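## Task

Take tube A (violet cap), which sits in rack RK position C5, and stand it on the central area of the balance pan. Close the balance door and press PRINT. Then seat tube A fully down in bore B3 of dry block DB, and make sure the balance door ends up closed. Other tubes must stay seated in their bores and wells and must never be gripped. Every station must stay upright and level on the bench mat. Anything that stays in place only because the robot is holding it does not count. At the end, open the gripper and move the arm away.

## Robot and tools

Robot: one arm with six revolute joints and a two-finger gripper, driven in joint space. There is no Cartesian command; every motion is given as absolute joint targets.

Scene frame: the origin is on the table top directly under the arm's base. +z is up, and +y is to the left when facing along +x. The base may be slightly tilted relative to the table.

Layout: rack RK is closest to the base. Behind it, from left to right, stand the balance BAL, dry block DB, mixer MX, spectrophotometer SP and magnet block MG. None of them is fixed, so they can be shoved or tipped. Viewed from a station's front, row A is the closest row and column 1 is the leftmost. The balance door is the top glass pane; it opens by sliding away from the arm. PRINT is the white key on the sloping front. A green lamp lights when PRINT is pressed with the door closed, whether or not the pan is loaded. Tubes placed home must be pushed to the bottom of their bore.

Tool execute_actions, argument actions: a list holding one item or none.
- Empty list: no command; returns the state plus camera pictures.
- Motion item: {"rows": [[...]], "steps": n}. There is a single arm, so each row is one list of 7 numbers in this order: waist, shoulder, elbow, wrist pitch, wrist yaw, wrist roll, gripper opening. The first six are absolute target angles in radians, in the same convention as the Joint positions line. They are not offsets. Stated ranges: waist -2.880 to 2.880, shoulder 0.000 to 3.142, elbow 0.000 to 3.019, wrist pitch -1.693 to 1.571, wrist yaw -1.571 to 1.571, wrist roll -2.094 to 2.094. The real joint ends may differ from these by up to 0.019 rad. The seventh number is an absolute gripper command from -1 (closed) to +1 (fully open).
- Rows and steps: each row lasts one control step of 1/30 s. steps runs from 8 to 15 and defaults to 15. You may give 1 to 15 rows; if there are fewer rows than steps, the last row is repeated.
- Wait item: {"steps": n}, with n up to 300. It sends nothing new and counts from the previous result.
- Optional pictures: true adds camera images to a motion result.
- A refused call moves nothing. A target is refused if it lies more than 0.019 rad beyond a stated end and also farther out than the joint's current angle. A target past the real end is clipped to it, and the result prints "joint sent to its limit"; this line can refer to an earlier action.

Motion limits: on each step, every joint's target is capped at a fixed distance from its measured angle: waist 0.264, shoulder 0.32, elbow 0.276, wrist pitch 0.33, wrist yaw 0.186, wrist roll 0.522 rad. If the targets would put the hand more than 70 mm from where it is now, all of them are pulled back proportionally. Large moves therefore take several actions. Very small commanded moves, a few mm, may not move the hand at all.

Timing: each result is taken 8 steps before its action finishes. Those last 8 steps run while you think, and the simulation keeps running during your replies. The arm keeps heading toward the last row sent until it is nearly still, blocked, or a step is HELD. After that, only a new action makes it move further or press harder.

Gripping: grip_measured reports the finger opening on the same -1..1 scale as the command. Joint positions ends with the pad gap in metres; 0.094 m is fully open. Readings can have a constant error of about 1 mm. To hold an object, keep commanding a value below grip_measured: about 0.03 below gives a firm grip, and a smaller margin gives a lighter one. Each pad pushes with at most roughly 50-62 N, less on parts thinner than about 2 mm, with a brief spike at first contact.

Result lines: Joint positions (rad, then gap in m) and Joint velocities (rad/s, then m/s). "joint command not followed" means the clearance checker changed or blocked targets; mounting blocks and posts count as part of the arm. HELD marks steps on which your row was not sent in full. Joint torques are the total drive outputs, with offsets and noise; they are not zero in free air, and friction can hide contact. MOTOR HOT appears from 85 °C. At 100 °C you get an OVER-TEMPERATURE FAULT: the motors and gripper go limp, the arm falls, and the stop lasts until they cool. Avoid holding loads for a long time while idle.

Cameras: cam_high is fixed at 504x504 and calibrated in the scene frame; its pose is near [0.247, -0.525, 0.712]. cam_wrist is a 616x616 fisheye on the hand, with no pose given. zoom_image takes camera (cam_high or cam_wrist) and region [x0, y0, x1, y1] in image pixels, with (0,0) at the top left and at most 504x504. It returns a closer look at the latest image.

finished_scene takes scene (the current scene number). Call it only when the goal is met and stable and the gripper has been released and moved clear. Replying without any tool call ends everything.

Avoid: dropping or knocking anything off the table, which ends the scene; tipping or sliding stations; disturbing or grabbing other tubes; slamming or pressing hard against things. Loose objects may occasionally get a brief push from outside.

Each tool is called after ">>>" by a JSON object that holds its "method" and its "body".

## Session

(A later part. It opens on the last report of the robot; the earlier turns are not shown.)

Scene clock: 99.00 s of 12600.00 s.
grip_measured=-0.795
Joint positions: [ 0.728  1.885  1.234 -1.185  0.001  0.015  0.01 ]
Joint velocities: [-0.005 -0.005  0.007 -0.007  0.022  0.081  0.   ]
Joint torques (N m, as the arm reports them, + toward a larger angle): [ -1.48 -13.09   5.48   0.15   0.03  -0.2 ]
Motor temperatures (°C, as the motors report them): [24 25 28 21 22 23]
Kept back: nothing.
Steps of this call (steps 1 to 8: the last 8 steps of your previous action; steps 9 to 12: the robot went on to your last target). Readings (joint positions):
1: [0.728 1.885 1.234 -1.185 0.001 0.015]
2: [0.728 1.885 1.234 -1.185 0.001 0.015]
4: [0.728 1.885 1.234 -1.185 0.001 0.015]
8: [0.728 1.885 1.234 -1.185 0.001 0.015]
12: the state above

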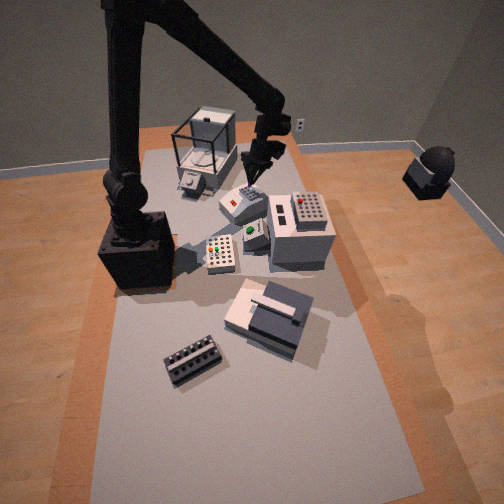

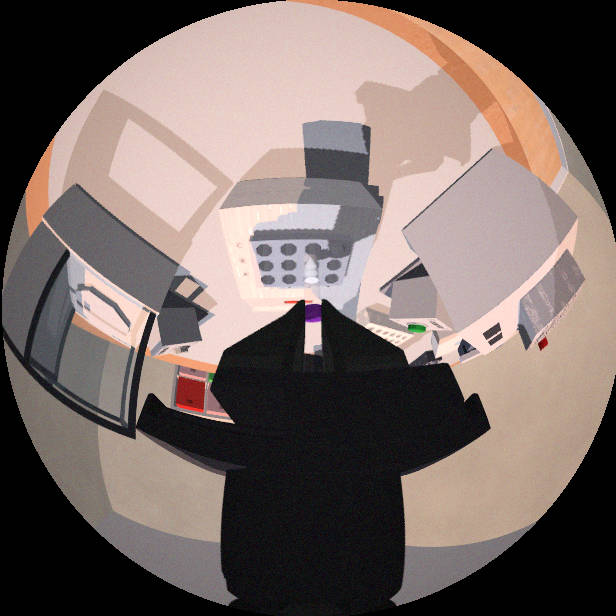

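>>> {"method": "execute_actions", "body": {"actions": [{"rows":[[0.712,1.88,1.25,-1.2,0,0,-0.82],[0.712,1.88,1.25,-1.22,0,0,-0.82],[0.712,1.88,1.25,-1.24,0,0,-0.82],[0.712,1.88,1.25,-1.245,0,0,-0.82],[0.712,1.88,1.25,-1.245,0,0,-0.82],[0.712,1.88,1.25,-1.245,0,0,-0.82],[0.712,1.89,1.24,-1.24,0,0,-0.82],[0.712,1.9,1.23,-1.23,0,0,-0.82],[0.712,1.91,1.22,-1.22,0,0,-0.82],[0.712,1.92,1.21,-1.21,0,0,-0.82]],"steps":15}]}}

>>> {"method": "execute_actions", "body": {"actions": [{"steps":14}], "pictures": true}}

>>> {"method": "zoom_image", "body": {"camera": "cam_wrist", "region": [220,200,400,340]}}

Scene clock: 99.63 s of 12600.00 s.
grip_measured=-0.795
Joint positions: [ 0.728  1.884  1.234 -1.23   0.001  0.015  0.01 ]
Joint velocities: [-0.005  0.015 -0.017 -0.046 -0.037 -0.051  0.   ]
Joint torques (N m, as the arm reports them, + toward a larger angle): [ -1.48 -13.42   6.02  -0.89   0.03  -0.2 ]
Motor temperatures (°C, as the motors report them): [24 25 28 21 22 23]
Steps of this call (steps 1 to 12: the robot went on to your last target; steps 13 to 19: the first 7 steps of this action). Readings (joint positions):
13: [0.728 1.884 1.234 -1.188 0.001 0.015]
14: [0.728 1.884 1.234 -1.193 0.001 0.015]
16: [0.728 1.884 1.234 -1.213 0.001 0.015]
19: the state above

Scene clock: 100.10 s of 12600.00 s.
grip_measured=-0.795
Joint positions: [ 0.728  1.892  1.213 -1.23   0.001  0.015  0.01 ]
Joint velocities: [-0.015  0.005 -0.007  0.007  0.022 -0.022 -0.001]
Joint torques (N m, as the arm reports them, + toward a larger angle): [ -1.42 -11.91   5.13   0.03   0.05  -0.2 ]
Motor temperatures (°C, as the motors report them): [24 25 28 21 22 23]
Kept back: nothing.
Steps of this call (steps 1 to 8: the last 8 steps of your previous action; steps 9 to 14: the robot went on to your last target). Readings (joint positions):
1: [0.728 1.885 1.233 -1.230 0.001 0.015]
2: [0.728 1.887 1.232 -1.229 0.001 0.015]
4: [0.728 1.892 1.224 -1.227 0.001 0.015]
8: [0.728 1.892 1.213 -1.230 0.001 0.015]
14: the state above

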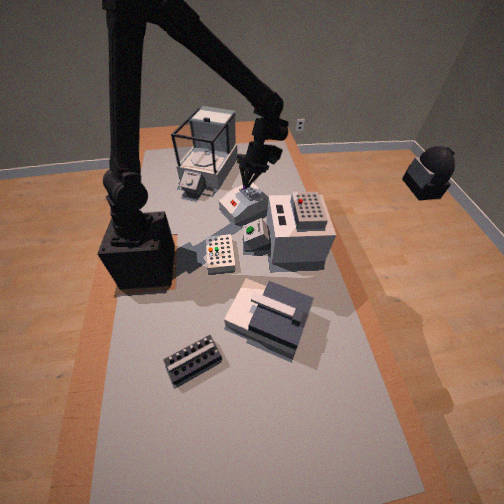

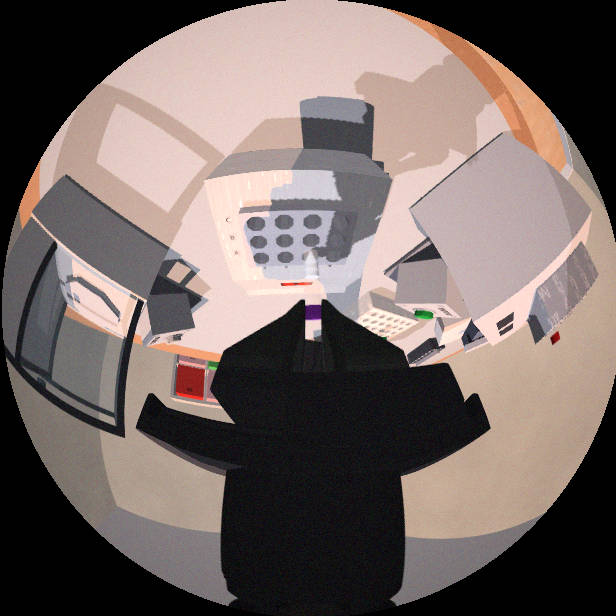

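Region (220, 200, 400, 340) of cam_wrist's 616x616 image, scaled by 2.800, with more detail than that image has.

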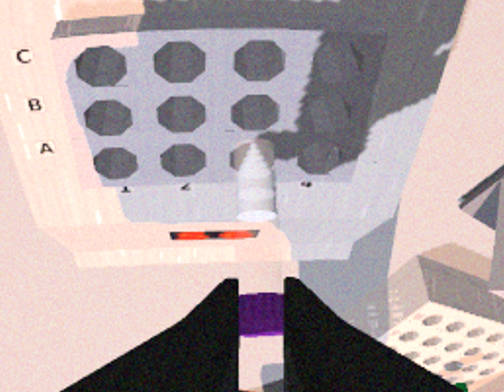

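>>> {"method": "execute_actions", "body": {"actions": [{"rows":[[0.712,1.885,1.26,-1.24,0,0,-0.82],[0.712,1.885,1.28,-1.25,0,0,-0.82],[0.712,1.89,1.29,-1.25,0,0,-0.82],[0.712,1.9,1.29,-1.25,0,0,-0.82],[0.712,1.91,1.29,-1.25,0,0,-0.82]],"steps":15}]}}

>>> {"method": "execute_actions", "body": {"actions": [{"steps":12}], "pictures": true}}

>>> {"method": "zoom_image", "body": {"camera": "cam_wrist", "region": [220,200,400,340]}}

Scene clock: 100.83 s of 12600.00 s.
grip_measured=-0.795
Joint positions: [ 0.728  1.896  1.254 -1.238  0.     0.015  0.01 ]
Joint velocities: [ 0.005  0.044  0.125 -0.017 -0.081 -0.051  0.   ]
Joint torques (N m, as the arm reports them, + toward a larger angle): [ -1.49 -13.68   7.71  -1.04   0.05  -0.21]
Motor temperatures (°C, as the motors report them): [24 25 28 21 22 23]
Steps of this call (steps 1 to 15: the robot went on to your last target; steps 16 to 22: the first 7 steps of this action). Readings (joint positions):
16: [0.728 1.892 1.215 -1.233 0.000 0.015]
17: [0.728 1.892 1.219 -1.234 0.000 0.015]
19: [0.728 1.893 1.233 -1.238 0.000 0.015]
22: the state above

Scene clock: 101.23 s of 12600.00 s.
grip_measured=-0.795
Joint positions: [ 0.728  1.905  1.258 -1.238  0.     0.015  0.01 ]
Joint velocities: [-0.005 -0.015  0.012 -0.007  0.022 -0.066  0.001]
Joint torques (N m, as the arm reports them, + toward a larger angle): [ -1.48 -14.06   7.99  -1.07   0.05  -0.21]
Motor temperatures (°C, as the motors report them): [24 25 28 21 22 23]
Kept back: nothing.
Steps of this call (steps 1 to 8: the last 8 steps of your previous action; steps 9 to 12: the robot went on to your last target). Readings (joint positions):
1: [0.728 1.897 1.257 -1.238 0.000 0.015]
2: [0.728 1.898 1.258 -1.238 0.000 0.015]
4: [0.728 1.900 1.258 -1.238 0.000 0.015]
8: [0.728 1.905 1.258 -1.238 0.000 0.015]
12: the state above

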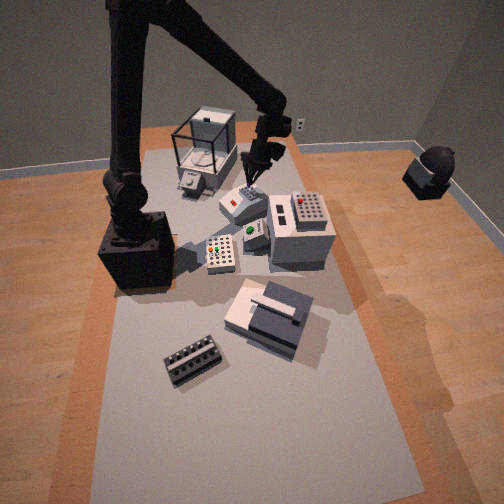

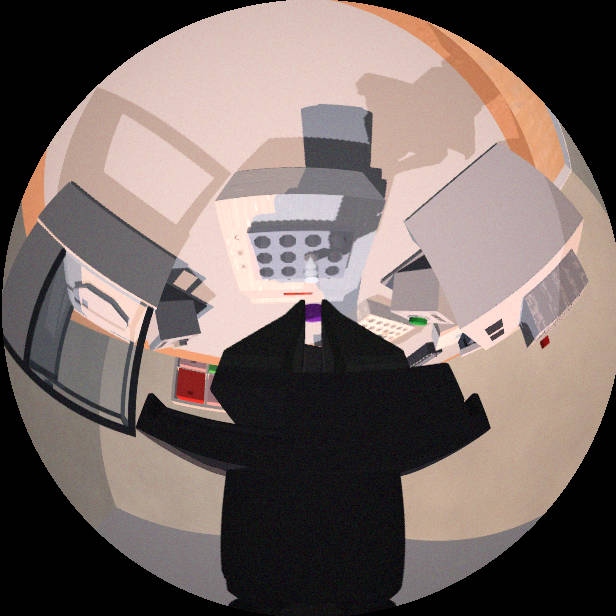

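Region (220, 200, 400, 340) of cam_wrist's 616x616 image, scaled by 2.800, with more detail than that image has.

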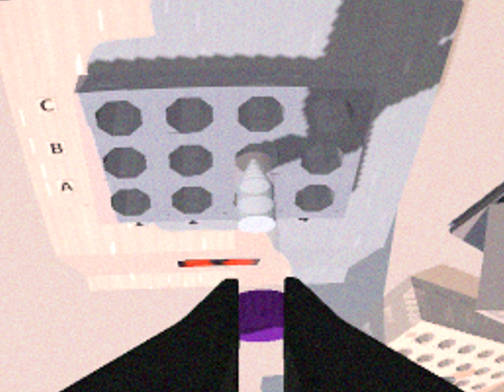

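Tip at B3. Lower with shoulder only (down, slightly out).

>>> {"method": "execute_actions", "body": {"actions": [{"rows":[[0.712,1.92,1.27,-1.23,0,0,-0.82],[0.712,1.93,1.27,-1.22,0,0,-0.82],[0.712,1.935,1.27,-1.21,0,0,-0.82],[0.712,1.94,1.27,-1.2,0,0,-0.82],[0.712,1.945,1.27,-1.19,0,0,-0.82],[0.712,1.95,1.27,-1.18,0,0,-0.82]],"steps":15}]}}

>>> {"method": "execute_actions", "body": {"actions": [{"steps":12}], "pictures": true}}

>>> {"method": "zoom_image", "body": {"camera": "cam_wrist", "region": [220,200,400,340]}}

Scene clock: 101.80 s of 12600.00 s.
grip_measured=-0.795
Joint positions: [ 0.727  1.929  1.258 -1.208  0.001  0.015  0.01 ]
Joint velocities: [-0.005  0.034  0.007  0.066  0.022 -0.081  0.002]
Joint torques (N m, as the arm reports them, + toward a larger angle): [ -1.34 -13.18   6.39   0.23   0.02  -0.22]
Motor temperatures (°C, as the motors report them): [24 25 28 21 22 23]
Steps of this call (steps 1 to 10: the robot went on to your last target; steps 11 to 17: the first 7 steps of this action). Readings (joint positions):
11: [0.728 1.906 1.258 -1.238 0.000 0.015]
12: [0.728 1.908 1.258 -1.237 0.000 0.015]
14: [0.728 1.914 1.258 -1.226 0.000 0.015]
17: the state above

Scene clock: 102.20 s of 12600.00 s.
grip_measured=-0.795
Joint positions: [ 0.727  1.93   1.258 -1.198  0.001  0.015  0.01 ]
Joint velocities: [ 0.005 -0.005 -0.002 -0.007 -0.081 -0.007  0.001]
Joint torques (N m, as the arm reports them, + toward a larger angle): [ -1.38 -13.03   6.41  -0.06   0.04  -0.2 ]
Motor temperatures (°C, as the motors report them): [24 25 28 21 22 23]
Kept back: nothing.
Steps of this call (steps 1 to 8: the last 8 steps of your previous action; steps 9 to 12: the robot went on to your last target). Readings (joint positions):
1: [0.727 1.930 1.258 -1.206 0.001 0.015]
2: [0.727 1.930 1.258 -1.204 0.001 0.015]
4: [0.727 1.930 1.258 -1.200 0.001 0.015]
8: [0.727 1.930 1.258 -1.198 0.001 0.015]
12: the state above

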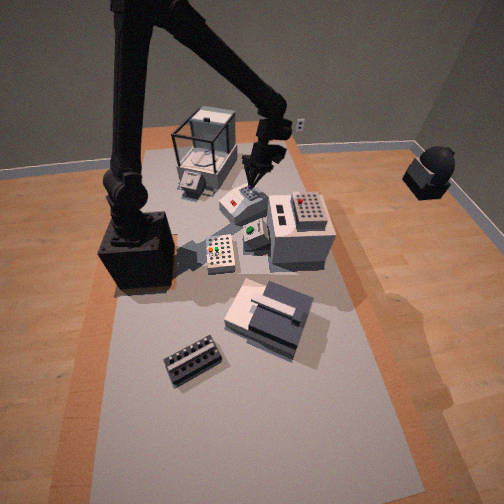

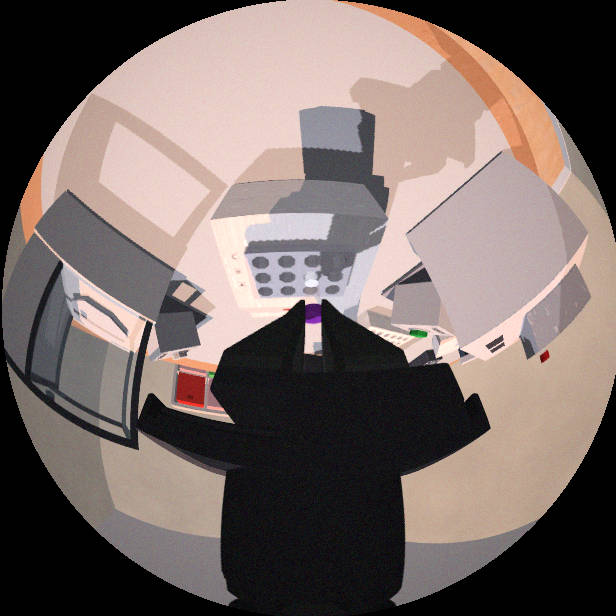

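Region (220, 200, 400, 340) of cam_wrist's 616x616 image, scaled by 2.800, with more detail than that image has.

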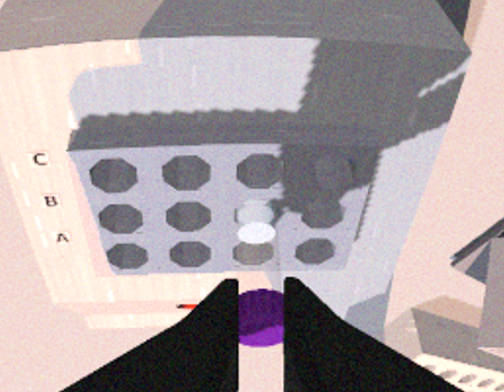

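In and straightening. Continue down.

>>> {"method": "execute_actions", "body": {"actions": [{"rows":[[0.712,1.955,1.26,-1.17,0,0,-0.82],[0.712,1.96,1.255,-1.16,0,0,-0.82],[0.712,1.965,1.25,-1.15,0,0,-0.82],[0.712,1.97,1.245,-1.14,0,0,-0.82],[0.712,1.975,1.24,-1.13,0,0,-0.82],[0.712,1.98,1.235,-1.12,0,0,-0.82],[0.712,1.985,1.23,-1.11,0,0,-0.82]],"steps":15}]}}

>>> {"method": "execute_actions", "body": {"actions": [{"steps":12}], "pictures": true}}

>>> {"method": "zoom_image", "body": {"camera": "cam_wrist", "region": [220,200,400,340]}}

Scene clock: 102.77 s of 12600.00 s.
grip_measured=-0.795
Joint positions: [ 0.727  1.953  1.245 -1.145  0.     0.014  0.01 ]
Joint velocities: [-0.005  0.142 -0.002  0.037  0.066 -0.022 -0.001]
Joint torques (N m, as the arm reports them, + toward a larger angle): [ -1.48 -13.14   4.41   0.29   0.    -0.14]
Motor temperatures (°C, as the motors report them): [24 25 28 21 22 23]
Steps of this call (steps 1 to 10: the robot went on to your last target; steps 11 to 17: the first 7 steps of this action). Readings (joint positions):
11: [0.727 1.930 1.258 -1.196 0.001 0.015]
12: [0.727 1.931 1.258 -1.192 0.001 0.015]
14: [0.727 1.938 1.253 -1.175 0.000 0.015]
17: the state above

Scene clock: 103.17 s of 12600.00 s.
grip_measured=-0.795
Joint positions: [ 0.727  1.953  1.244 -1.143 -0.     0.014  0.01 ]
Joint velocities: [-0.015 -0.005 -0.007 -0.012 -0.066 -0.066  0.   ]
Joint torques (N m, as the arm reports them, + toward a larger angle): [ -1.44 -12.1    4.31   0.54   0.09  -0.19]
Motor temperatures (°C, as the motors report them): [24 25 28 21 22 23]
Kept back: nothing.
Steps of this call (steps 1 to 8: the last 8 steps of your previous action; steps 9 to 12: the robot went on to your last target). Readings (joint positions):
1: [0.727 1.953 1.245 -1.144 -0.000 0.014]
2: [0.727 1.953 1.244 -1.143 -0.000 0.014]
4: [0.727 1.953 1.244 -1.143 -0.000 0.014]
8: [0.727 1.953 1.244 -1.143 -0.000 0.014]
12: the state above

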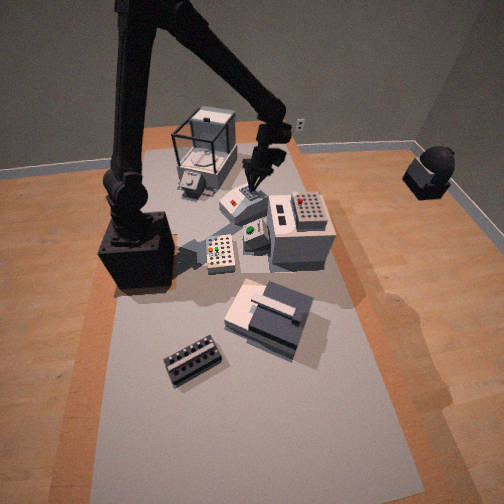

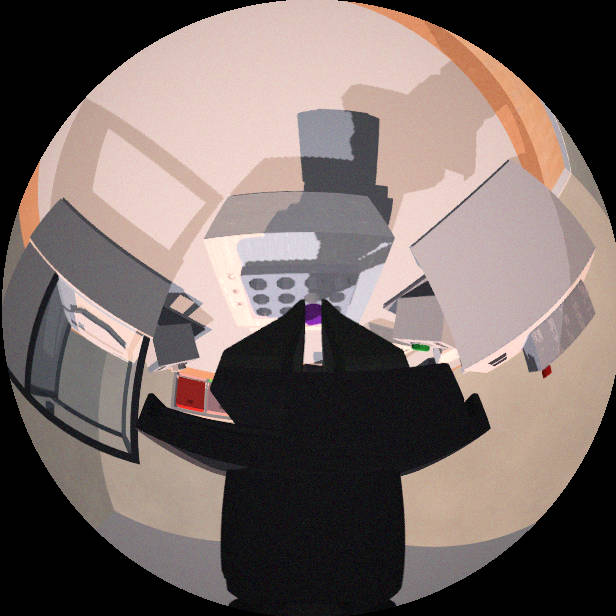

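Region (220, 200, 400, 340) of cam_wrist's 616x616 image, scaled by 2.800, with more detail than that image has.

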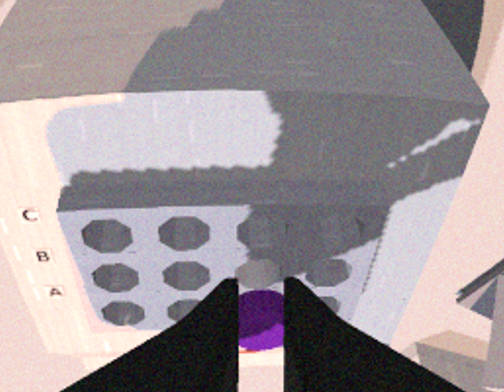

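>>> {"method": "execute_actions", "body": {"actions": [{"rows":[[0.712,1.955,1.25,-1.15,0,0,-0.82],[0.712,1.955,1.25,-1.15,0,0,-0.82],[0.712,1.955,1.25,-1.15,0,0,-0.7],[0.712,1.955,1.25,-1.15,0,0,-0.55],[0.712,1.955,1.25,-1.15,0,0,-0.55],[0.712,1.94,1.28,-1.16,0,0,-0.55],[0.712,1.93,1.29,-1.18,0,0,-0.55],[0.712,1.92,1.3,-1.2,0,0,-0.55],[0.712,1.91,1.305,-1.21,0,0,-0.55]],"steps":15}]}}

>>> {"method": "execute_actions", "body": {"actions": [{"steps":14}], "pictures": true}}

>>> {"method": "zoom_image", "body": {"camera": "cam_wrist", "region": [220,200,400,340]}}

Scene clock: 103.83 s of 12600.00 s.
grip_measured=-0.553
Joint positions: [ 0.727  1.951  1.244 -1.15  -0.     0.014  0.021]
Joint velocities: [-0.005 -0.015  0.046 -0.208 -0.081 -0.007  0.001]
Joint torques (N m, as the arm reports them, + toward a larger angle): [ -1.61 -16.74   8.55  -1.03   0.09  -0.19]
Motor temperatures (°C, as the motors report them): [24 25 27 21 22 23]
Steps of this call (steps 1 to 13: the robot went on to your last target; steps 14 to 20: the first 7 steps of this action). Readings (joint positions):
14: [0.727 1.951 1.244 -1.145 -0.000 0.014]
15: [0.727 1.951 1.244 -1.145 -0.000 0.014]
17: [0.727 1.950 1.244 -1.145 -0.000 0.014]
20: the state above

Scene clock: 104.30 s of 12600.00 s.
grip_measured=-0.553
Joint positions: [ 0.727  1.929  1.269 -1.198 -0.     0.014  0.021]
Joint velocities: [-0.005 -0.005  0.002 -0.002 -0.007 -0.051  0.   ]
Joint torques (N m, as the arm reports them, + toward a larger angle): [ -1.4  -16.4    8.26  -0.96   0.09  -0.19]
Motor temperatures (°C, as the motors report them): [24 25 28 21 22 23]
Kept back: nothing.
Steps of this call (steps 1 to 8: the last 8 steps of your previous action; steps 9 to 14: the robot went on to your last target). Readings (joint positions):
1: [0.727 1.951 1.247 -1.161 -0.000 0.014]
2: [0.727 1.950 1.252 -1.174 -0.000 0.014]
4: [0.727 1.945 1.258 -1.190 -0.000 0.014]
8: [0.727 1.932 1.266 -1.197 -0.000 0.014]
14: the state above

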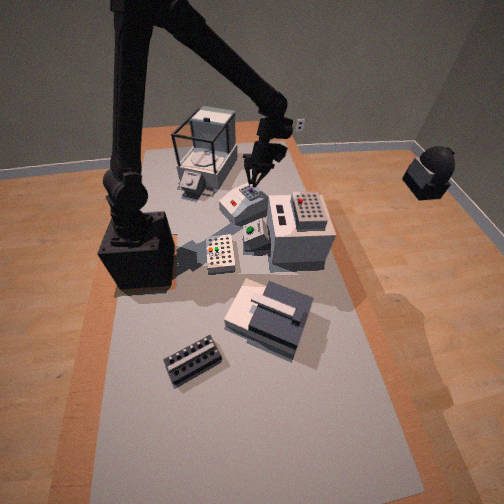

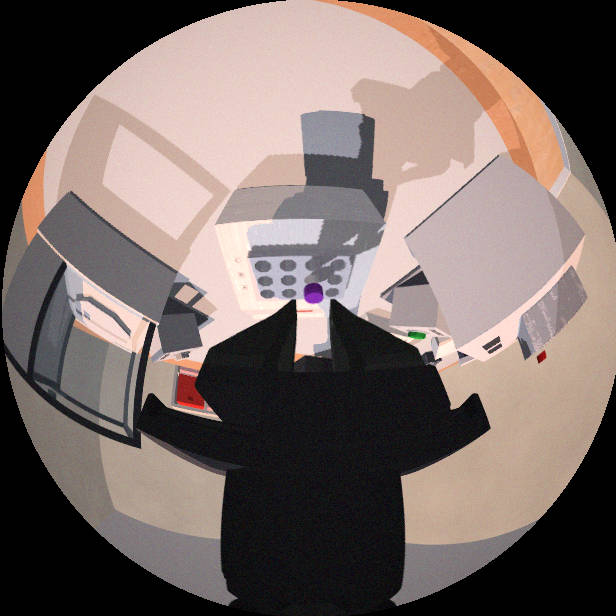

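Region (220, 200, 400, 340) of cam_wrist's 616x616 image, scaled by 2.800, with more detail than that image has.

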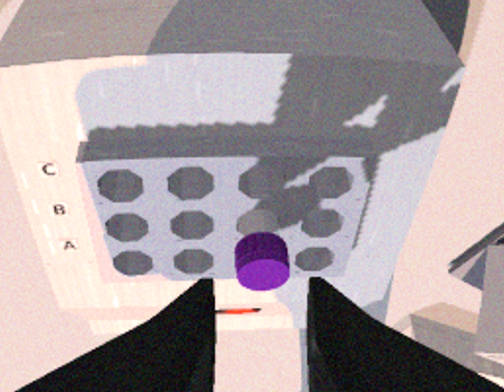

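>>> {"method": "execute_actions", "body": {"actions": [{"rows":[[0.712,1.92,1.3,-1.18,0,0,-0.8],[0.712,1.92,1.3,-1.165,0,0,-1],[0.712,1.92,1.3,-1.165,0,0,-1],[0.712,1.92,1.3,-1.165,0,0,-1],[0.712,1.94,1.27,-1.16,0,0,-1],[0.712,1.95,1.265,-1.15,0,0,-1],[0.712,1.955,1.26,-1.14,0,0,-1],[0.712,1.96,1.255,-1.13,0,0,-1],[0.712,1.965,1.25,-1.12,0,0,-1],[0.712,1.97,1.245,-1.11,0,0,-1],[0.712,1.975,1.24,-1.1,0,0,-1],[0.712,1.98,1.235,-1.09,0,0,-1],[0.712,1.985,1.23,-1.08,0,0,-1],[0.712,1.99,1.225,-1.07,0,0,-1],[0.712,1.995,1.22,-1.06,0,0,-1]],"steps":15}]}}

>>> {"method": "execute_actions", "body": {"actions": [{"steps":16}], "pictures": true}}

>>> {"method": "zoom_image", "body": {"camera": "cam_high", "region": [220,160,290,230]}}

Scene clock: 105.03 s of 12600.00 s.
grip_measured=-0.982
Joint positions: [ 0.727  1.932  1.267 -1.164 -0.     0.014  0.001]
Joint velocities: [-0.015  0.083 -0.046  0.227 -0.037 -0.051 -0.001]
Joint torques (N m, as the arm reports them, + toward a larger angle): [ -1.46 -13.57   5.37  -0.24   0.09  -0.2 ]
Motor temperatures (°C, as the motors report them): [24 25 28 21 22 23]
Steps of this call (steps 1 to 15: the robot went on to your last target; steps 16 to 22: the first 7 steps of this action). Readings (joint positions):
16: [0.727 1.929 1.269 -1.196 -0.000 0.014]
17: [0.727 1.929 1.269 -1.191 -0.000 0.014]
19: [0.727 1.929 1.269 -1.180 -0.000 0.014]
22: the state above

Scene clock: 105.57 s of 12600.00 s.
grip_measured=-0.983
Joint positions: [ 0.726  1.965  1.241 -1.095  0.001  0.014  0.001]
Joint velocities: [-0.015 -0.005 -0.032 -0.017 -0.037  0.007  0.   ]
Joint torques (N m, as the arm reports them, + toward a larger angle): [ -1.42 -12.55   3.8    0.67   0.03  -0.19]
Motor temperatures (°C, as the motors report them): [24 25 27 21 22 23]
Kept back: nothing.
Steps of this call (steps 1 to 8: the last 8 steps of your previous action; steps 9 to 16: the robot went on to your last target). Readings (joint positions):
1: [0.727 1.935 1.265 -1.156 -0.000 0.014]
2: [0.727 1.939 1.261 -1.146 -0.000 0.014]
4: [0.727 1.950 1.252 -1.127 -0.000 0.014]
8: [0.726 1.966 1.242 -1.096 0.001 0.014]
16: the state above

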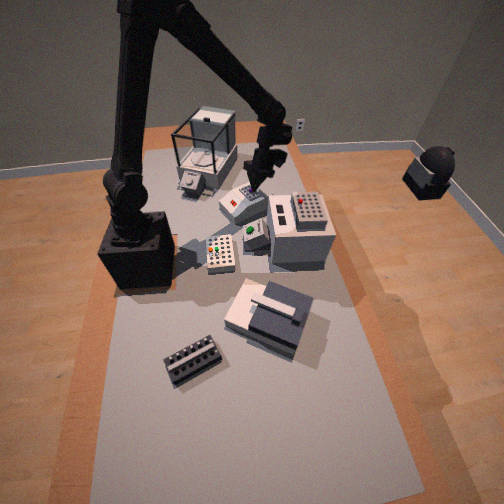

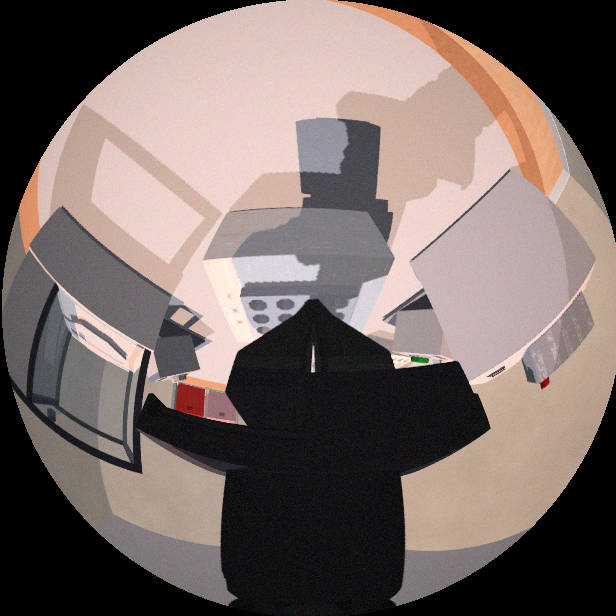

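Region (220, 160, 290, 230) of cam_high's 504x504 image, scaled by 7.200, with more detail than that image has.

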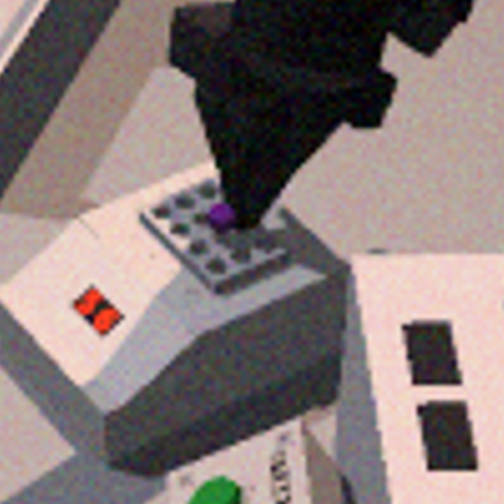

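Slid off beyond. Redo with fixed q4.

>>> {"method": "execute_actions", "body": {"actions": [{"rows":[[0.712,1.94,1.28,-1.1,0,0,-1],[0.712,1.92,1.3,-1.11,0,0,-1],[0.712,1.91,1.31,-1.12,0,0,-1],[0.712,1.91,1.31,-1.13,0,0,-1],[0.712,1.91,1.31,-1.14,0,0,-1],[0.712,1.91,1.31,-1.15,0,0,-1],[0.712,1.91,1.31,-1.17,0,0,-1],[0.712,1.91,1.31,-1.19,0,0,-1],[0.712,1.91,1.31,-1.205,0,0,-1]],"steps":15}]}}

>>> {"method": "execute_actions", "body": {"actions": [{"rows":[[0.712,1.94,1.275,-1.19,0,0,-1],[0.712,1.95,1.265,-1.18,0,0,-1],[0.712,1.955,1.26,-1.17,0,0,-1],[0.712,1.96,1.255,-1.165,0,0,-1],[0.712,1.965,1.25,-1.16,0,0,-1],[0.712,1.97,1.245,-1.155,0,0,-1],[0.712,1.975,1.24,-1.15,0,0,-1],[0.712,1.98,1.235,-1.145,0,0,-1],[0.712,1.985,1.23,-1.14,0,0,-1],[0.712,1.99,1.225,-1.135,0,0,-1]],"steps":15}], "pictures": true}}

>>> {"method": "execute_actions", "body": {"actions": [{"steps":14}], "pictures": true}}

>>> {"method": "zoom_image", "body": {"camera": "cam_high", "region": [220,160,290,230]}}

Scene clock: 106.30 s of 12600.00 s.
grip_measured=-0.983
Joint positions: [ 0.726  1.942  1.268 -1.131  0.001  0.014  0.001]
Joint velocities: [ 0.005 -0.151  0.139 -0.339  0.051 -0.037  0.   ]
Joint torques (N m, as the arm reports them, + toward a larger angle): [ -1.37 -17.16   8.07  -1.     0.04  -0.19]
Motor temperatures (°C, as the motors report them): [24 25 27 21 22 23]
Steps of this call (steps 1 to 15: the robot went on to your last target; steps 16 to 22: the first 7 steps of this action). Readings (joint positions):
16: [0.726 1.962 1.243 -1.096 0.001 0.014]
17: [0.726 1.961 1.244 -1.097 0.001 0.014]
19: [0.726 1.956 1.252 -1.107 0.001 0.014]
22: the state above

Scene clock: 106.80 s of 12600.00 s.
grip_measured=-0.983
Joint positions: [ 0.726  1.948  1.254 -1.172  0.002  0.014  0.001]
Joint velocities: [-0.005  0.034 -0.012 -0.159 -0.066  0.022  0.   ]
Joint torques (N m, as the arm reports them, + toward a larger angle): [ -1.32 -13.03   4.37   0.59  -0.05  -0.19]
Motor temperatures (°C, as the motors report them): [24 25 27 21 22 23]
Steps of this call (steps 1 to 8: the last 8 steps of your previous action; steps 9 to 15: the first 7 steps of this action). Readings (joint positions):
9: [0.726 1.925 1.277 -1.193 0.001 0.014]
10: [0.726 1.926 1.275 -1.192 0.001 0.014]
12: [0.726 1.931 1.269 -1.183 0.001 0.014]
15: the state above

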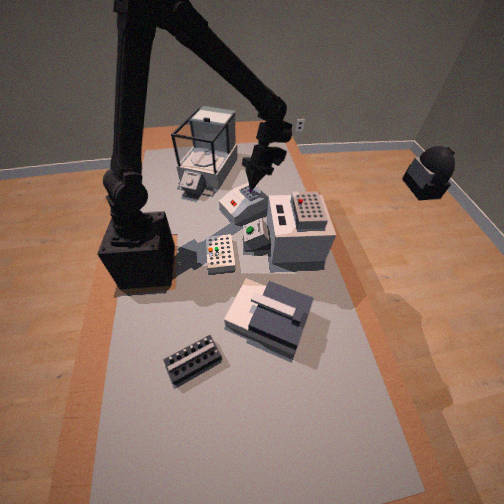

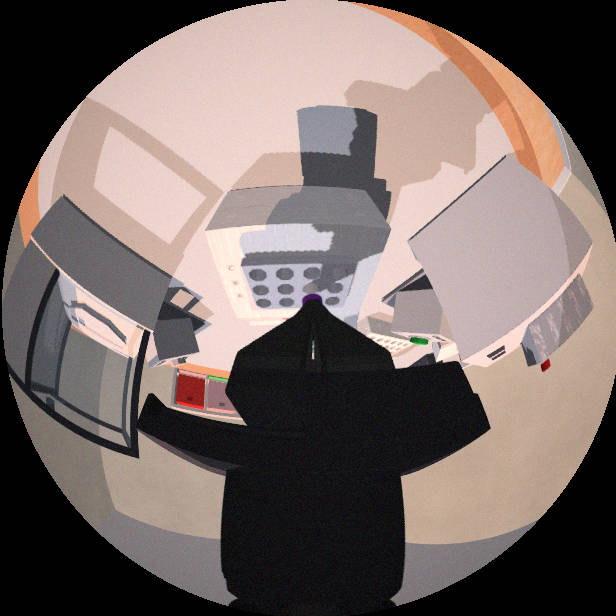

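Scene clock: 107.27 s of 12600.00 s.
grip_measured=-0.983
Joint positions: [ 0.726  1.945  1.252 -1.159  0.002  0.014  0.001]
Joint velocities: [ 0.005 -0.015  0.002 -0.022 -0.022  0.007 -0.   ]
Joint torques (N m, as the arm reports them, + toward a larger angle): [ -1.37 -11.08   3.47   0.25  -0.01  -0.2 ]
Motor temperatures (°C, as the motors report them): [24 25 27 21 22 23]
Kept back: nothing.
Steps of this call (steps 1 to 8: the last 8 steps of your previous action; steps 9 to 14: the robot went on to your last target). Readings (joint positions):
1: [0.726 1.945 1.255 -1.169 0.002 0.014]
2: [0.726 1.945 1.253 -1.161 0.002 0.014]
4: [0.726 1.945 1.252 -1.159 0.002 0.014]
8: [0.726 1.945 1.252 -1.159 0.002 0.014]
14: the state above

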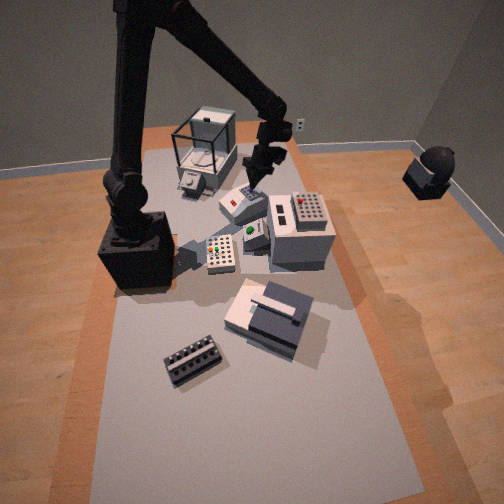

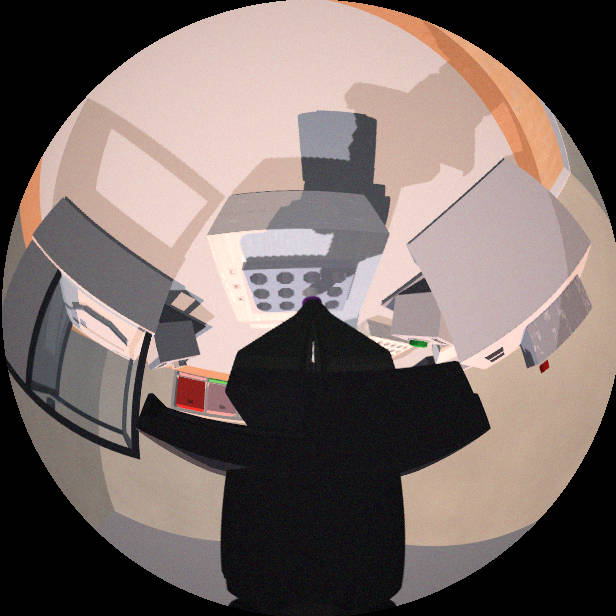

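Region (220, 160, 290, 230) of cam_high's 504x504 image, scaled by 7.200, with more detail than that image has.

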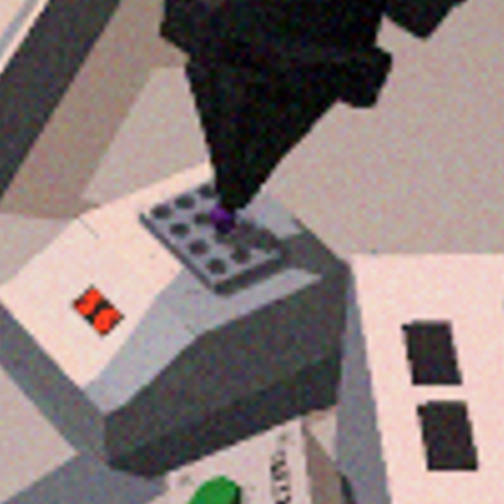

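>>> {"method": "execute_actions", "body": {"actions": [{"rows":[[0.712,2.0,1.215,-1.14,0,0,-1],[0.712,2.01,1.205,-1.14,0,0,-1]],"steps":14}]}}

>>> {"method": "execute_actions", "body": {"actions": [{"rows":[[0.712,1.93,1.29,-1.17,0,0,-1],[0.712,1.9,1.31,-1.2,0,0,-1],[0.712,1.87,1.34,-1.22,0,0,-1],[0.712,1.84,1.37,-1.24,0,0,-1],[0.712,1.81,1.4,-1.26,0,0,-1],[0.712,1.78,1.43,-1.28,0,0,-1],[0.712,1.75,1.47,-1.3,0,0,-1],[0.712,1.72,1.5,-1.32,0,0,-1],[0.712,1.7,1.54,-1.34,0,0,-1],[0.712,1.7,1.56,-1.36,0,0,-1]],"steps":15}], "pictures": true}}

>>> {"method": "execute_actions", "body": {"actions": [{"rows":[[0.76,1.7,1.56,-1.36,0,0,-1],[0.81,1.71,1.57,-1.36,0,0,-1],[0.86,1.72,1.58,-1.36,0,0,-1],[0.91,1.73,1.59,-1.36,0,0,-1],[0.96,1.74,1.6,-1.36,0,0,-1],[1.01,1.75,1.61,-1.36,0,0,-1],[1.06,1.76,1.62,-1.36,0,0,-1],[1.11,1.77,1.63,-1.36,0,0,-1],[1.16,1.78,1.64,-1.36,0,0,-1],[1.21,1.79,1.65,-1.36,0,0,-1],[1.25,1.8,1.66,-1.36,0,0,-1],[1.29,1.81,1.66,-1.36,0,0,-1],[1.33,1.82,1.66,-1.36,0,0,-1]],"steps":15}]}}

>>> {"method": "execute_actions", "body": {"actions": [{"steps":20}]}}

>>> {"method": "execute_actions", "body": {"actions": [{"rows":[[1.33,1.835,1.65,-1.33,0,0,-1],[1.33,1.85,1.64,-1.31,0,0,-1],[1.33,1.865,1.63,-1.29,0,0,-1],[1.33,1.875,1.62,-1.27,0,0,-1],[1.33,1.875,1.61,-1.27,0,0,-1]],"steps":15}]}}

>>> {"method": "execute_actions", "body": {"actions": [{"steps":12}], "pictures": true}}

Scene clock: 110.67 s of 12600.00 s.
grip_measured=-0.983
Joint positions: [ 0.726  1.945  1.248 -1.159  0.002  0.014  0.001]
Joint velocities: [ 0.005 -0.015  0.007  0.017  0.037  0.051  0.   ]
Joint torques (N m, as the arm reports them, + toward a larger angle): [-1.26 -9.62  2.14  0.08  0.   -0.19]
Motor temperatures (°C, as the motors report them): [24 25 27 21 22 23]
Steps of this call (steps 1 to 30: the robot went on to your last target; steps 31 to 96: nothing new was sent; steps 97 to 102: the first 6 steps of this action). Readings (joint positions):
97: [0.726 1.945 1.251 -1.159 0.002 0.014]
98: [0.726 1.945 1.249 -1.159 0.002 0.014]
100: [0.726 1.945 1.248 -1.159 0.002 0.014]
102: the state above

Scene clock: 111.17 s of 12600.00 s.
grip_measured=-0.983
Joint positions: [ 0.726  1.898  1.304 -1.228  0.002  0.014  0.001]
Joint velocities: [-0.015 -0.425  0.354 -0.3   -0.066 -0.022 -0.   ]
Joint torques (N m, as the arm reports them, + toward a larger angle): [ -0.98 -18.35  10.    -0.77   0.04  -0.11]
Motor temperatures (°C, as the motors report them): [24 25 27 21 22 23]
Steps of this call (steps 1 to 8: the last 8 steps of your previous action; steps 9 to 15: the first 7 steps of this action). Readings (joint positions):
9: [0.726 1.941 1.253 -1.162 0.002 0.014]
10: [0.726 1.939 1.257 -1.167 0.002 0.014]
12: [0.726 1.931 1.272 -1.194 0.002 0.014]
15: the state above

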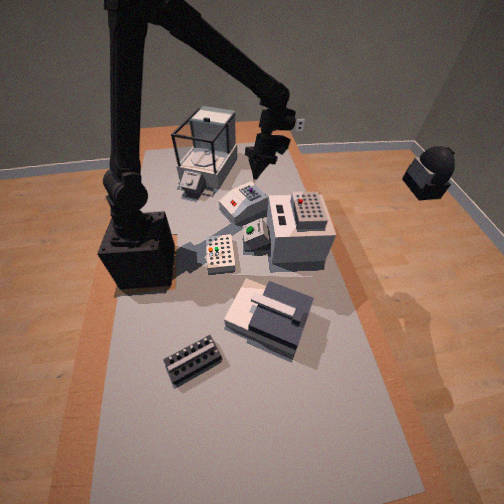

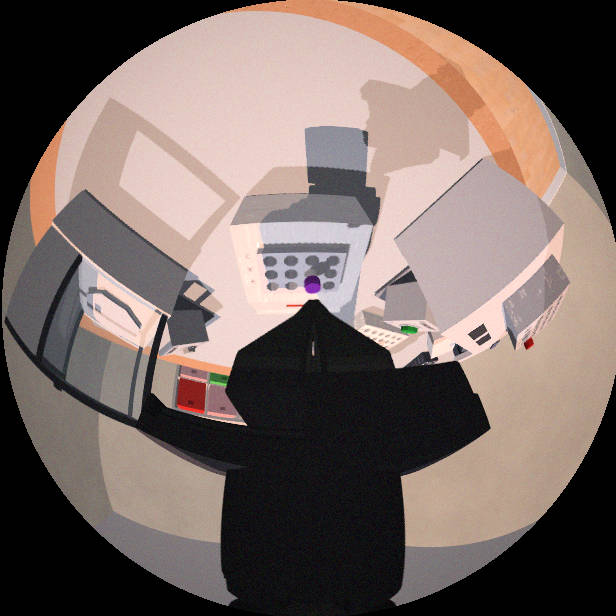

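Scene clock: 111.67 s of 12600.00 s.
grip_measured=-0.983
Joint positions: [ 0.829  1.721  1.544 -1.339  0.004  0.014  0.001]
Joint velocities: [ 0.943 -0.005  0.159 -0.007 -0.051 -0.007 -0.001]
Joint torques (N m, as the arm reports them, + toward a larger angle): [  2.72 -13.47   9.61  -0.37   0.    -0.11]
Motor temperatures (°C, as the motors report them): [24 25 27 21 22 23]
Steps of this call (steps 1 to 8: the last 8 steps of your previous action; steps 9 to 15: the first 7 steps of this action). Readings (joint positions):
9: [0.726 1.763 1.459 -1.323 0.002 0.014]
10: [0.730 1.750 1.478 -1.331 0.002 0.014]
12: [0.753 1.730 1.512 -1.339 0.003 0.014]
15: the state above

Scene clock: 112.33 s of 12600.00 s.
grip_measured=-0.983
Joint positions: [ 1.365  1.836  1.607 -1.35  -0.004  0.012  0.001]
Joint velocities: [-0.2   -0.005  0.002 -0.007  0.007 -0.022 -0.   ]
Joint torques (N m, as the arm reports them, + toward a larger angle): [ -1.58 -17.86  11.47  -0.47   0.18  -0.18]
Motor temperatures (°C, as the motors report them): [24 25 27 21 22 23]
Kept back: nothing.
Steps of this call (steps 1 to 8: the last 8 steps of your previous action; steps 9 to 20: the robot went on to your last target). Readings (joint positions):
1: [0.863 1.722 1.549 -1.339 0.004 0.014]
2: [0.899 1.724 1.550 -1.339 0.004 0.014]
4: [0.975 1.734 1.554 -1.339 0.004 0.014]
8: [1.136 1.771 1.563 -1.339 0.004 0.014]
20: the state above

Scene clock: 112.57 s of 12600.00 s.
grip_measured=-0.983
Joint positions: [ 1.335  1.857  1.607 -1.286 -0.001  0.012  0.001]
Joint velocities: [-0.015  0.181 -0.007  0.115 -0.007  0.007  0.   ]
Joint torques (N m, as the arm reports them, + toward a larger angle): [ -0.07 -16.21   7.76   0.15   0.1   -0.18]
Motor temperatures (°C, as the motors report them): [24 25 27 21 22 23]
Steps of this call (steps 1 to 7: the first 7 steps of this action). Readings (joint positions):
1: [1.359 1.836 1.607 -1.348 -0.003 0.012]
2: [1.352 1.836 1.607 -1.343 -0.003 0.012]
4: [1.341 1.841 1.607 -1.317 -0.002 0.012]
7: the state above

Scene clock: 112.97 s of 12600.00 s.
grip_measured=-0.983
Joint positions: [ 1.335  1.866  1.607 -1.28  -0.001  0.012  0.001]
Joint velocities: [-0.005  0.005 -0.002 -0.012  0.007  0.022  0.   ]
Joint torques (N m, as the arm reports them, + toward a larger angle): [ -0.17 -16.11   7.74   0.25   0.08  -0.18]
Motor temperatures (°C, as the motors report them): [24 25 27 21 22 23]
Kept back: nothing.
Steps of this call (steps 1 to 8: the last 8 steps of your previous action; steps 9 to 12: the robot went on to your last target). Readings (joint positions):
1: [1.335 1.863 1.607 -1.283 -0.001 0.012]
2: [1.335 1.868 1.607 -1.282 -0.001 0.012]
4: [1.335 1.866 1.607 -1.280 -0.001 0.012]
8: [1.335 1.866 1.607 -1.280 -0.001 0.012]
12: the state above

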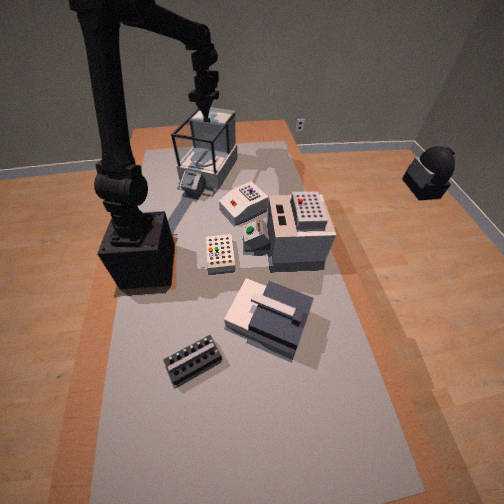

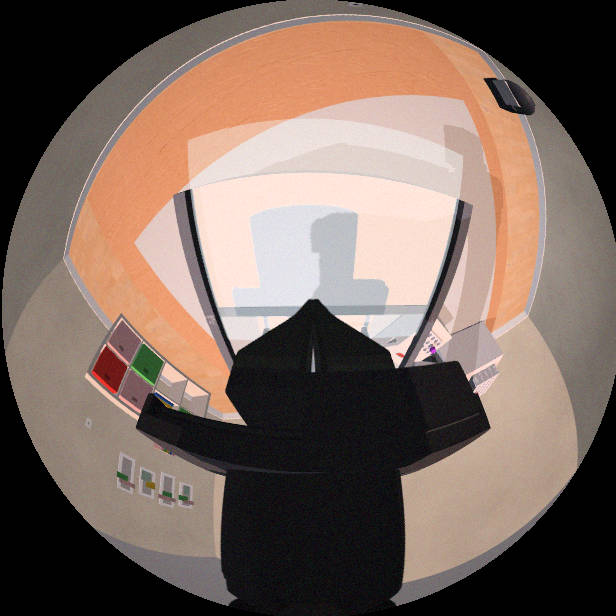

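>>> {"method": "execute_actions", "body": {"actions": [{"rows":[[1.31,1.865,1.6,-1.27,0,0,-1],[1.31,1.855,1.59,-1.27,0,0,-1],[1.31,1.845,1.578,-1.27,0,0,-1],[1.31,1.833,1.56,-1.265,0,0,-1],[1.31,1.821,1.542,-1.26,0,0,-1],[1.31,1.809,1.523,-1.255,0,0,-1],[1.31,1.797,1.505,-1.25,0,0,-1],[1.31,1.785,1.487,-1.245,0,0,-1],[1.31,1.772,1.468,-1.24,0,0,-1],[1.31,1.76,1.45,-1.235,0,0,-1],[1.31,1.748,1.431,-1.23,0,0,-1],[1.31,1.736,1.412,-1.225,0,0,-1],[1.31,1.724,1.393,-1.22,0,0,-1],[1.31,1.712,1.374,-1.215,0,0,-1],[1.31,1.7,1.355,-1.21,0,0,-1]],"steps":15}]}}

>>> {"method": "execute_actions", "body": {"actions": [{"rows":[[1.31,1.69,1.342,-1.21,0,0,-1],[1.31,1.68,1.329,-1.205,0,0,-1],[1.31,1.67,1.316,-1.205,0,0,-1],[1.31,1.66,1.303,-1.2,0,0,-1],[1.31,1.65,1.29,-1.2,0,0,-1],[1.31,1.64,1.277,-1.195,0,0,-1],[1.31,1.63,1.265,-1.195,0,0,-1],[1.31,1.62,1.252,-1.19,0,0,-1],[1.31,1.61,1.239,-1.19,0,0,-1],[1.31,1.6,1.227,-1.19,0,0,-1],[1.31,1.59,1.215,-1.185,0,0,-1],[1.31,1.58,1.202,-1.185,0,0,-1],[1.31,1.57,1.19,-1.185,0,0,-1],[1.31,1.56,1.18,-1.185,0,0,-1],[1.31,1.55,1.17,-1.185,0,0,-1]],"steps":15}]}}

>>> {"method": "execute_actions", "body": {"actions": [{"steps":20}]}}

>>> {"method": "execute_actions", "body": {"actions": [{"rows":[[1.31,1.58,1.24,-1.2,0,0,-1],[1.31,1.57,1.27,-1.22,0,0,-1],[1.31,1.56,1.29,-1.25,0,0,-1],[1.31,1.56,1.31,-1.25,0,0,-1],[1.31,1.56,1.31,-1.25,0,0,-1],[1.31,1.56,1.31,-1.25,0,0,-1],[1.31,1.56,1.31,-1.25,0,0,-1],[1.31,1.52,1.3,-1.27,0,0,-1],[1.31,1.47,1.27,-1.29,0,0,-1],[1.31,1.42,1.23,-1.3,0,0,-1],[1.31,1.37,1.19,-1.3,0,0,-1],[1.31,1.3,1.14,-1.3,0,0,-1]],"steps":15}]}}

>>> {"method": "execute_actions", "body": {"actions": [{"steps":20}], "pictures": true}}

Scene clock: 114.10 s of 12600.00 s.
grip_measured=-0.983
Joint positions: [ 1.33   1.829  1.549 -1.257 -0.001  0.012  0.001]
Joint velocities: [-0.034 -0.357 -0.53   0.159  0.022  0.037 -0.001]
Joint torques (N m, as the arm reports them, + toward a larger angle): [ -1.32 -17.11   6.53  -0.32   0.09  -0.18]
Motor temperatures (°C, as the motors report them): [24 25 27 21 22 23]
Steps of this call (steps 1 to 15: the robot went on to your last target; steps 16 to 27: nothing new was sent; steps 28 to 34: the first 7 steps of this action). Readings (joint positions):
28: [1.334 1.866 1.606 -1.280 -0.001 0.012]
29: [1.334 1.865 1.605 -1.279 -0.001 0.012]
31: [1.332 1.858 1.593 -1.274 -0.001 0.012]
34: the state above

Scene clock: 114.60 s of 12600.00 s.
grip_measured=-0.983
Joint positions: [ 1.33   1.655  1.294 -1.201 -0.001  0.012  0.001]
Joint velocities: [-0.005 -0.269 -0.354  0.071  0.066  0.051  0.   ]
Joint torques (N m, as the arm reports them, + toward a larger angle): [ -1.1  -14.27   6.58  -0.15   0.08  -0.18]
Motor temperatures (°C, as the motors report them): [24 25 27 21 22 23]
Steps of this call (steps 1 to 8: the last 8 steps of your previous action; steps 9 to 15: the first 7 steps of this action). Readings (joint positions):
9: [1.330 1.715 1.378 -1.218 -0.001 0.012]
10: [1.330 1.704 1.362 -1.215 -0.001 0.012]
12: [1.330 1.683 1.333 -1.210 -0.001 0.012]
15: the state above

Scene clock: 115.27 s of 12600.00 s.
grip_measured=-0.983
Joint positions: [ 1.326  1.557  1.187 -1.169 -0.001  0.012  0.001]
Joint velocities: [-0.005 -0.005 -0.017  0.007  0.066 -0.037  0.   ]
Joint torques (N m, as the arm reports them, + toward a larger angle): [ -0.91 -12.85   5.95  -0.63   0.09  -0.18]
Motor temperatures (°C, as the motors report them): [24 25 27 21 22 23]
Kept back: nothing.
Steps of this call (steps 1 to 8: the last 8 steps of your previous action; steps 9 to 20: the robot went on to your last target). Readings (joint positions):
1: [1.330 1.646 1.282 -1.199 -0.001 0.012]
2: [1.330 1.636 1.269 -1.196 -0.001 0.012]
4: [1.330 1.618 1.244 -1.192 -0.001 0.012]
8: [1.329 1.581 1.199 -1.174 -0.001 0.012]
20: the state above

Scene clock: 115.50 s of 12600.00 s.
grip_measured=-0.983
Joint positions: [ 1.326  1.567  1.253 -1.237 -0.001  0.012  0.001]
Joint velocities: [ 0.005 -0.005  0.271 -0.061  0.051  0.007  0.   ]
Joint torques (N m, as the arm reports them, + toward a larger angle): [ -0.9  -13.17  10.28  -0.35   0.09  -0.18]
Motor temperatures (°C, as the motors report them): [24 25 27 21 22 23]
Steps of this call (steps 1 to 7: the first 7 steps of this action). Readings (joint positions):
1: [1.326 1.558 1.190 -1.170 -0.001 0.012]
2: [1.326 1.561 1.196 -1.180 -0.001 0.012]
4: [1.326 1.567 1.219 -1.215 -0.001 0.012]
7: the state above

Scene clock: 116.17 s of 12600.00 s.
grip_measured=-0.983
Joint positions: [ 1.326  1.303  1.126 -1.301 -0.001  0.012  0.001]
Joint velocities: [-0.005  0.073  0.007 -0.002 -0.007  0.022 -0.   ]
Joint torques (N m, as the arm reports them, + toward a larger angle): [-0.79 -9.7   8.88  0.07  0.09 -0.18]
Motor temperatures (°C, as the motors report them): [24 25 27 21 22 23]
Kept back: nothing.
Steps of this call (steps 1 to 8: the last 8 steps of your previous action; steps 9 to 20: the robot went on to your last target). Readings (joint positions):
1: [1.326 1.565 1.260 -1.240 -0.001 0.012]
2: [1.326 1.558 1.261 -1.245 -0.001 0.012]
4: [1.326 1.514 1.234 -1.262 -0.001 0.012]
8: [1.326 1.336 1.130 -1.293 -0.001 0.012]
20: the state above

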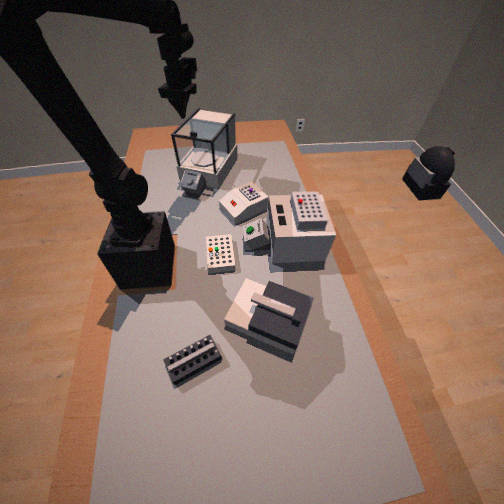

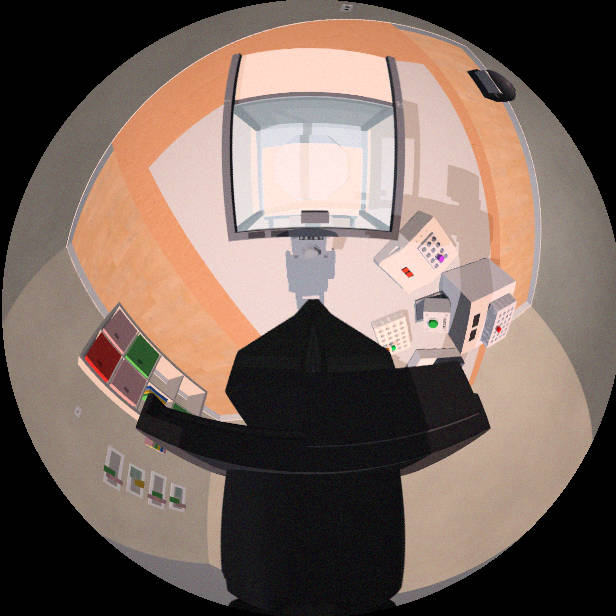

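>>> {"method": "finished_scene", "body": {"scene": 1}}

The scene is finished: the task was done.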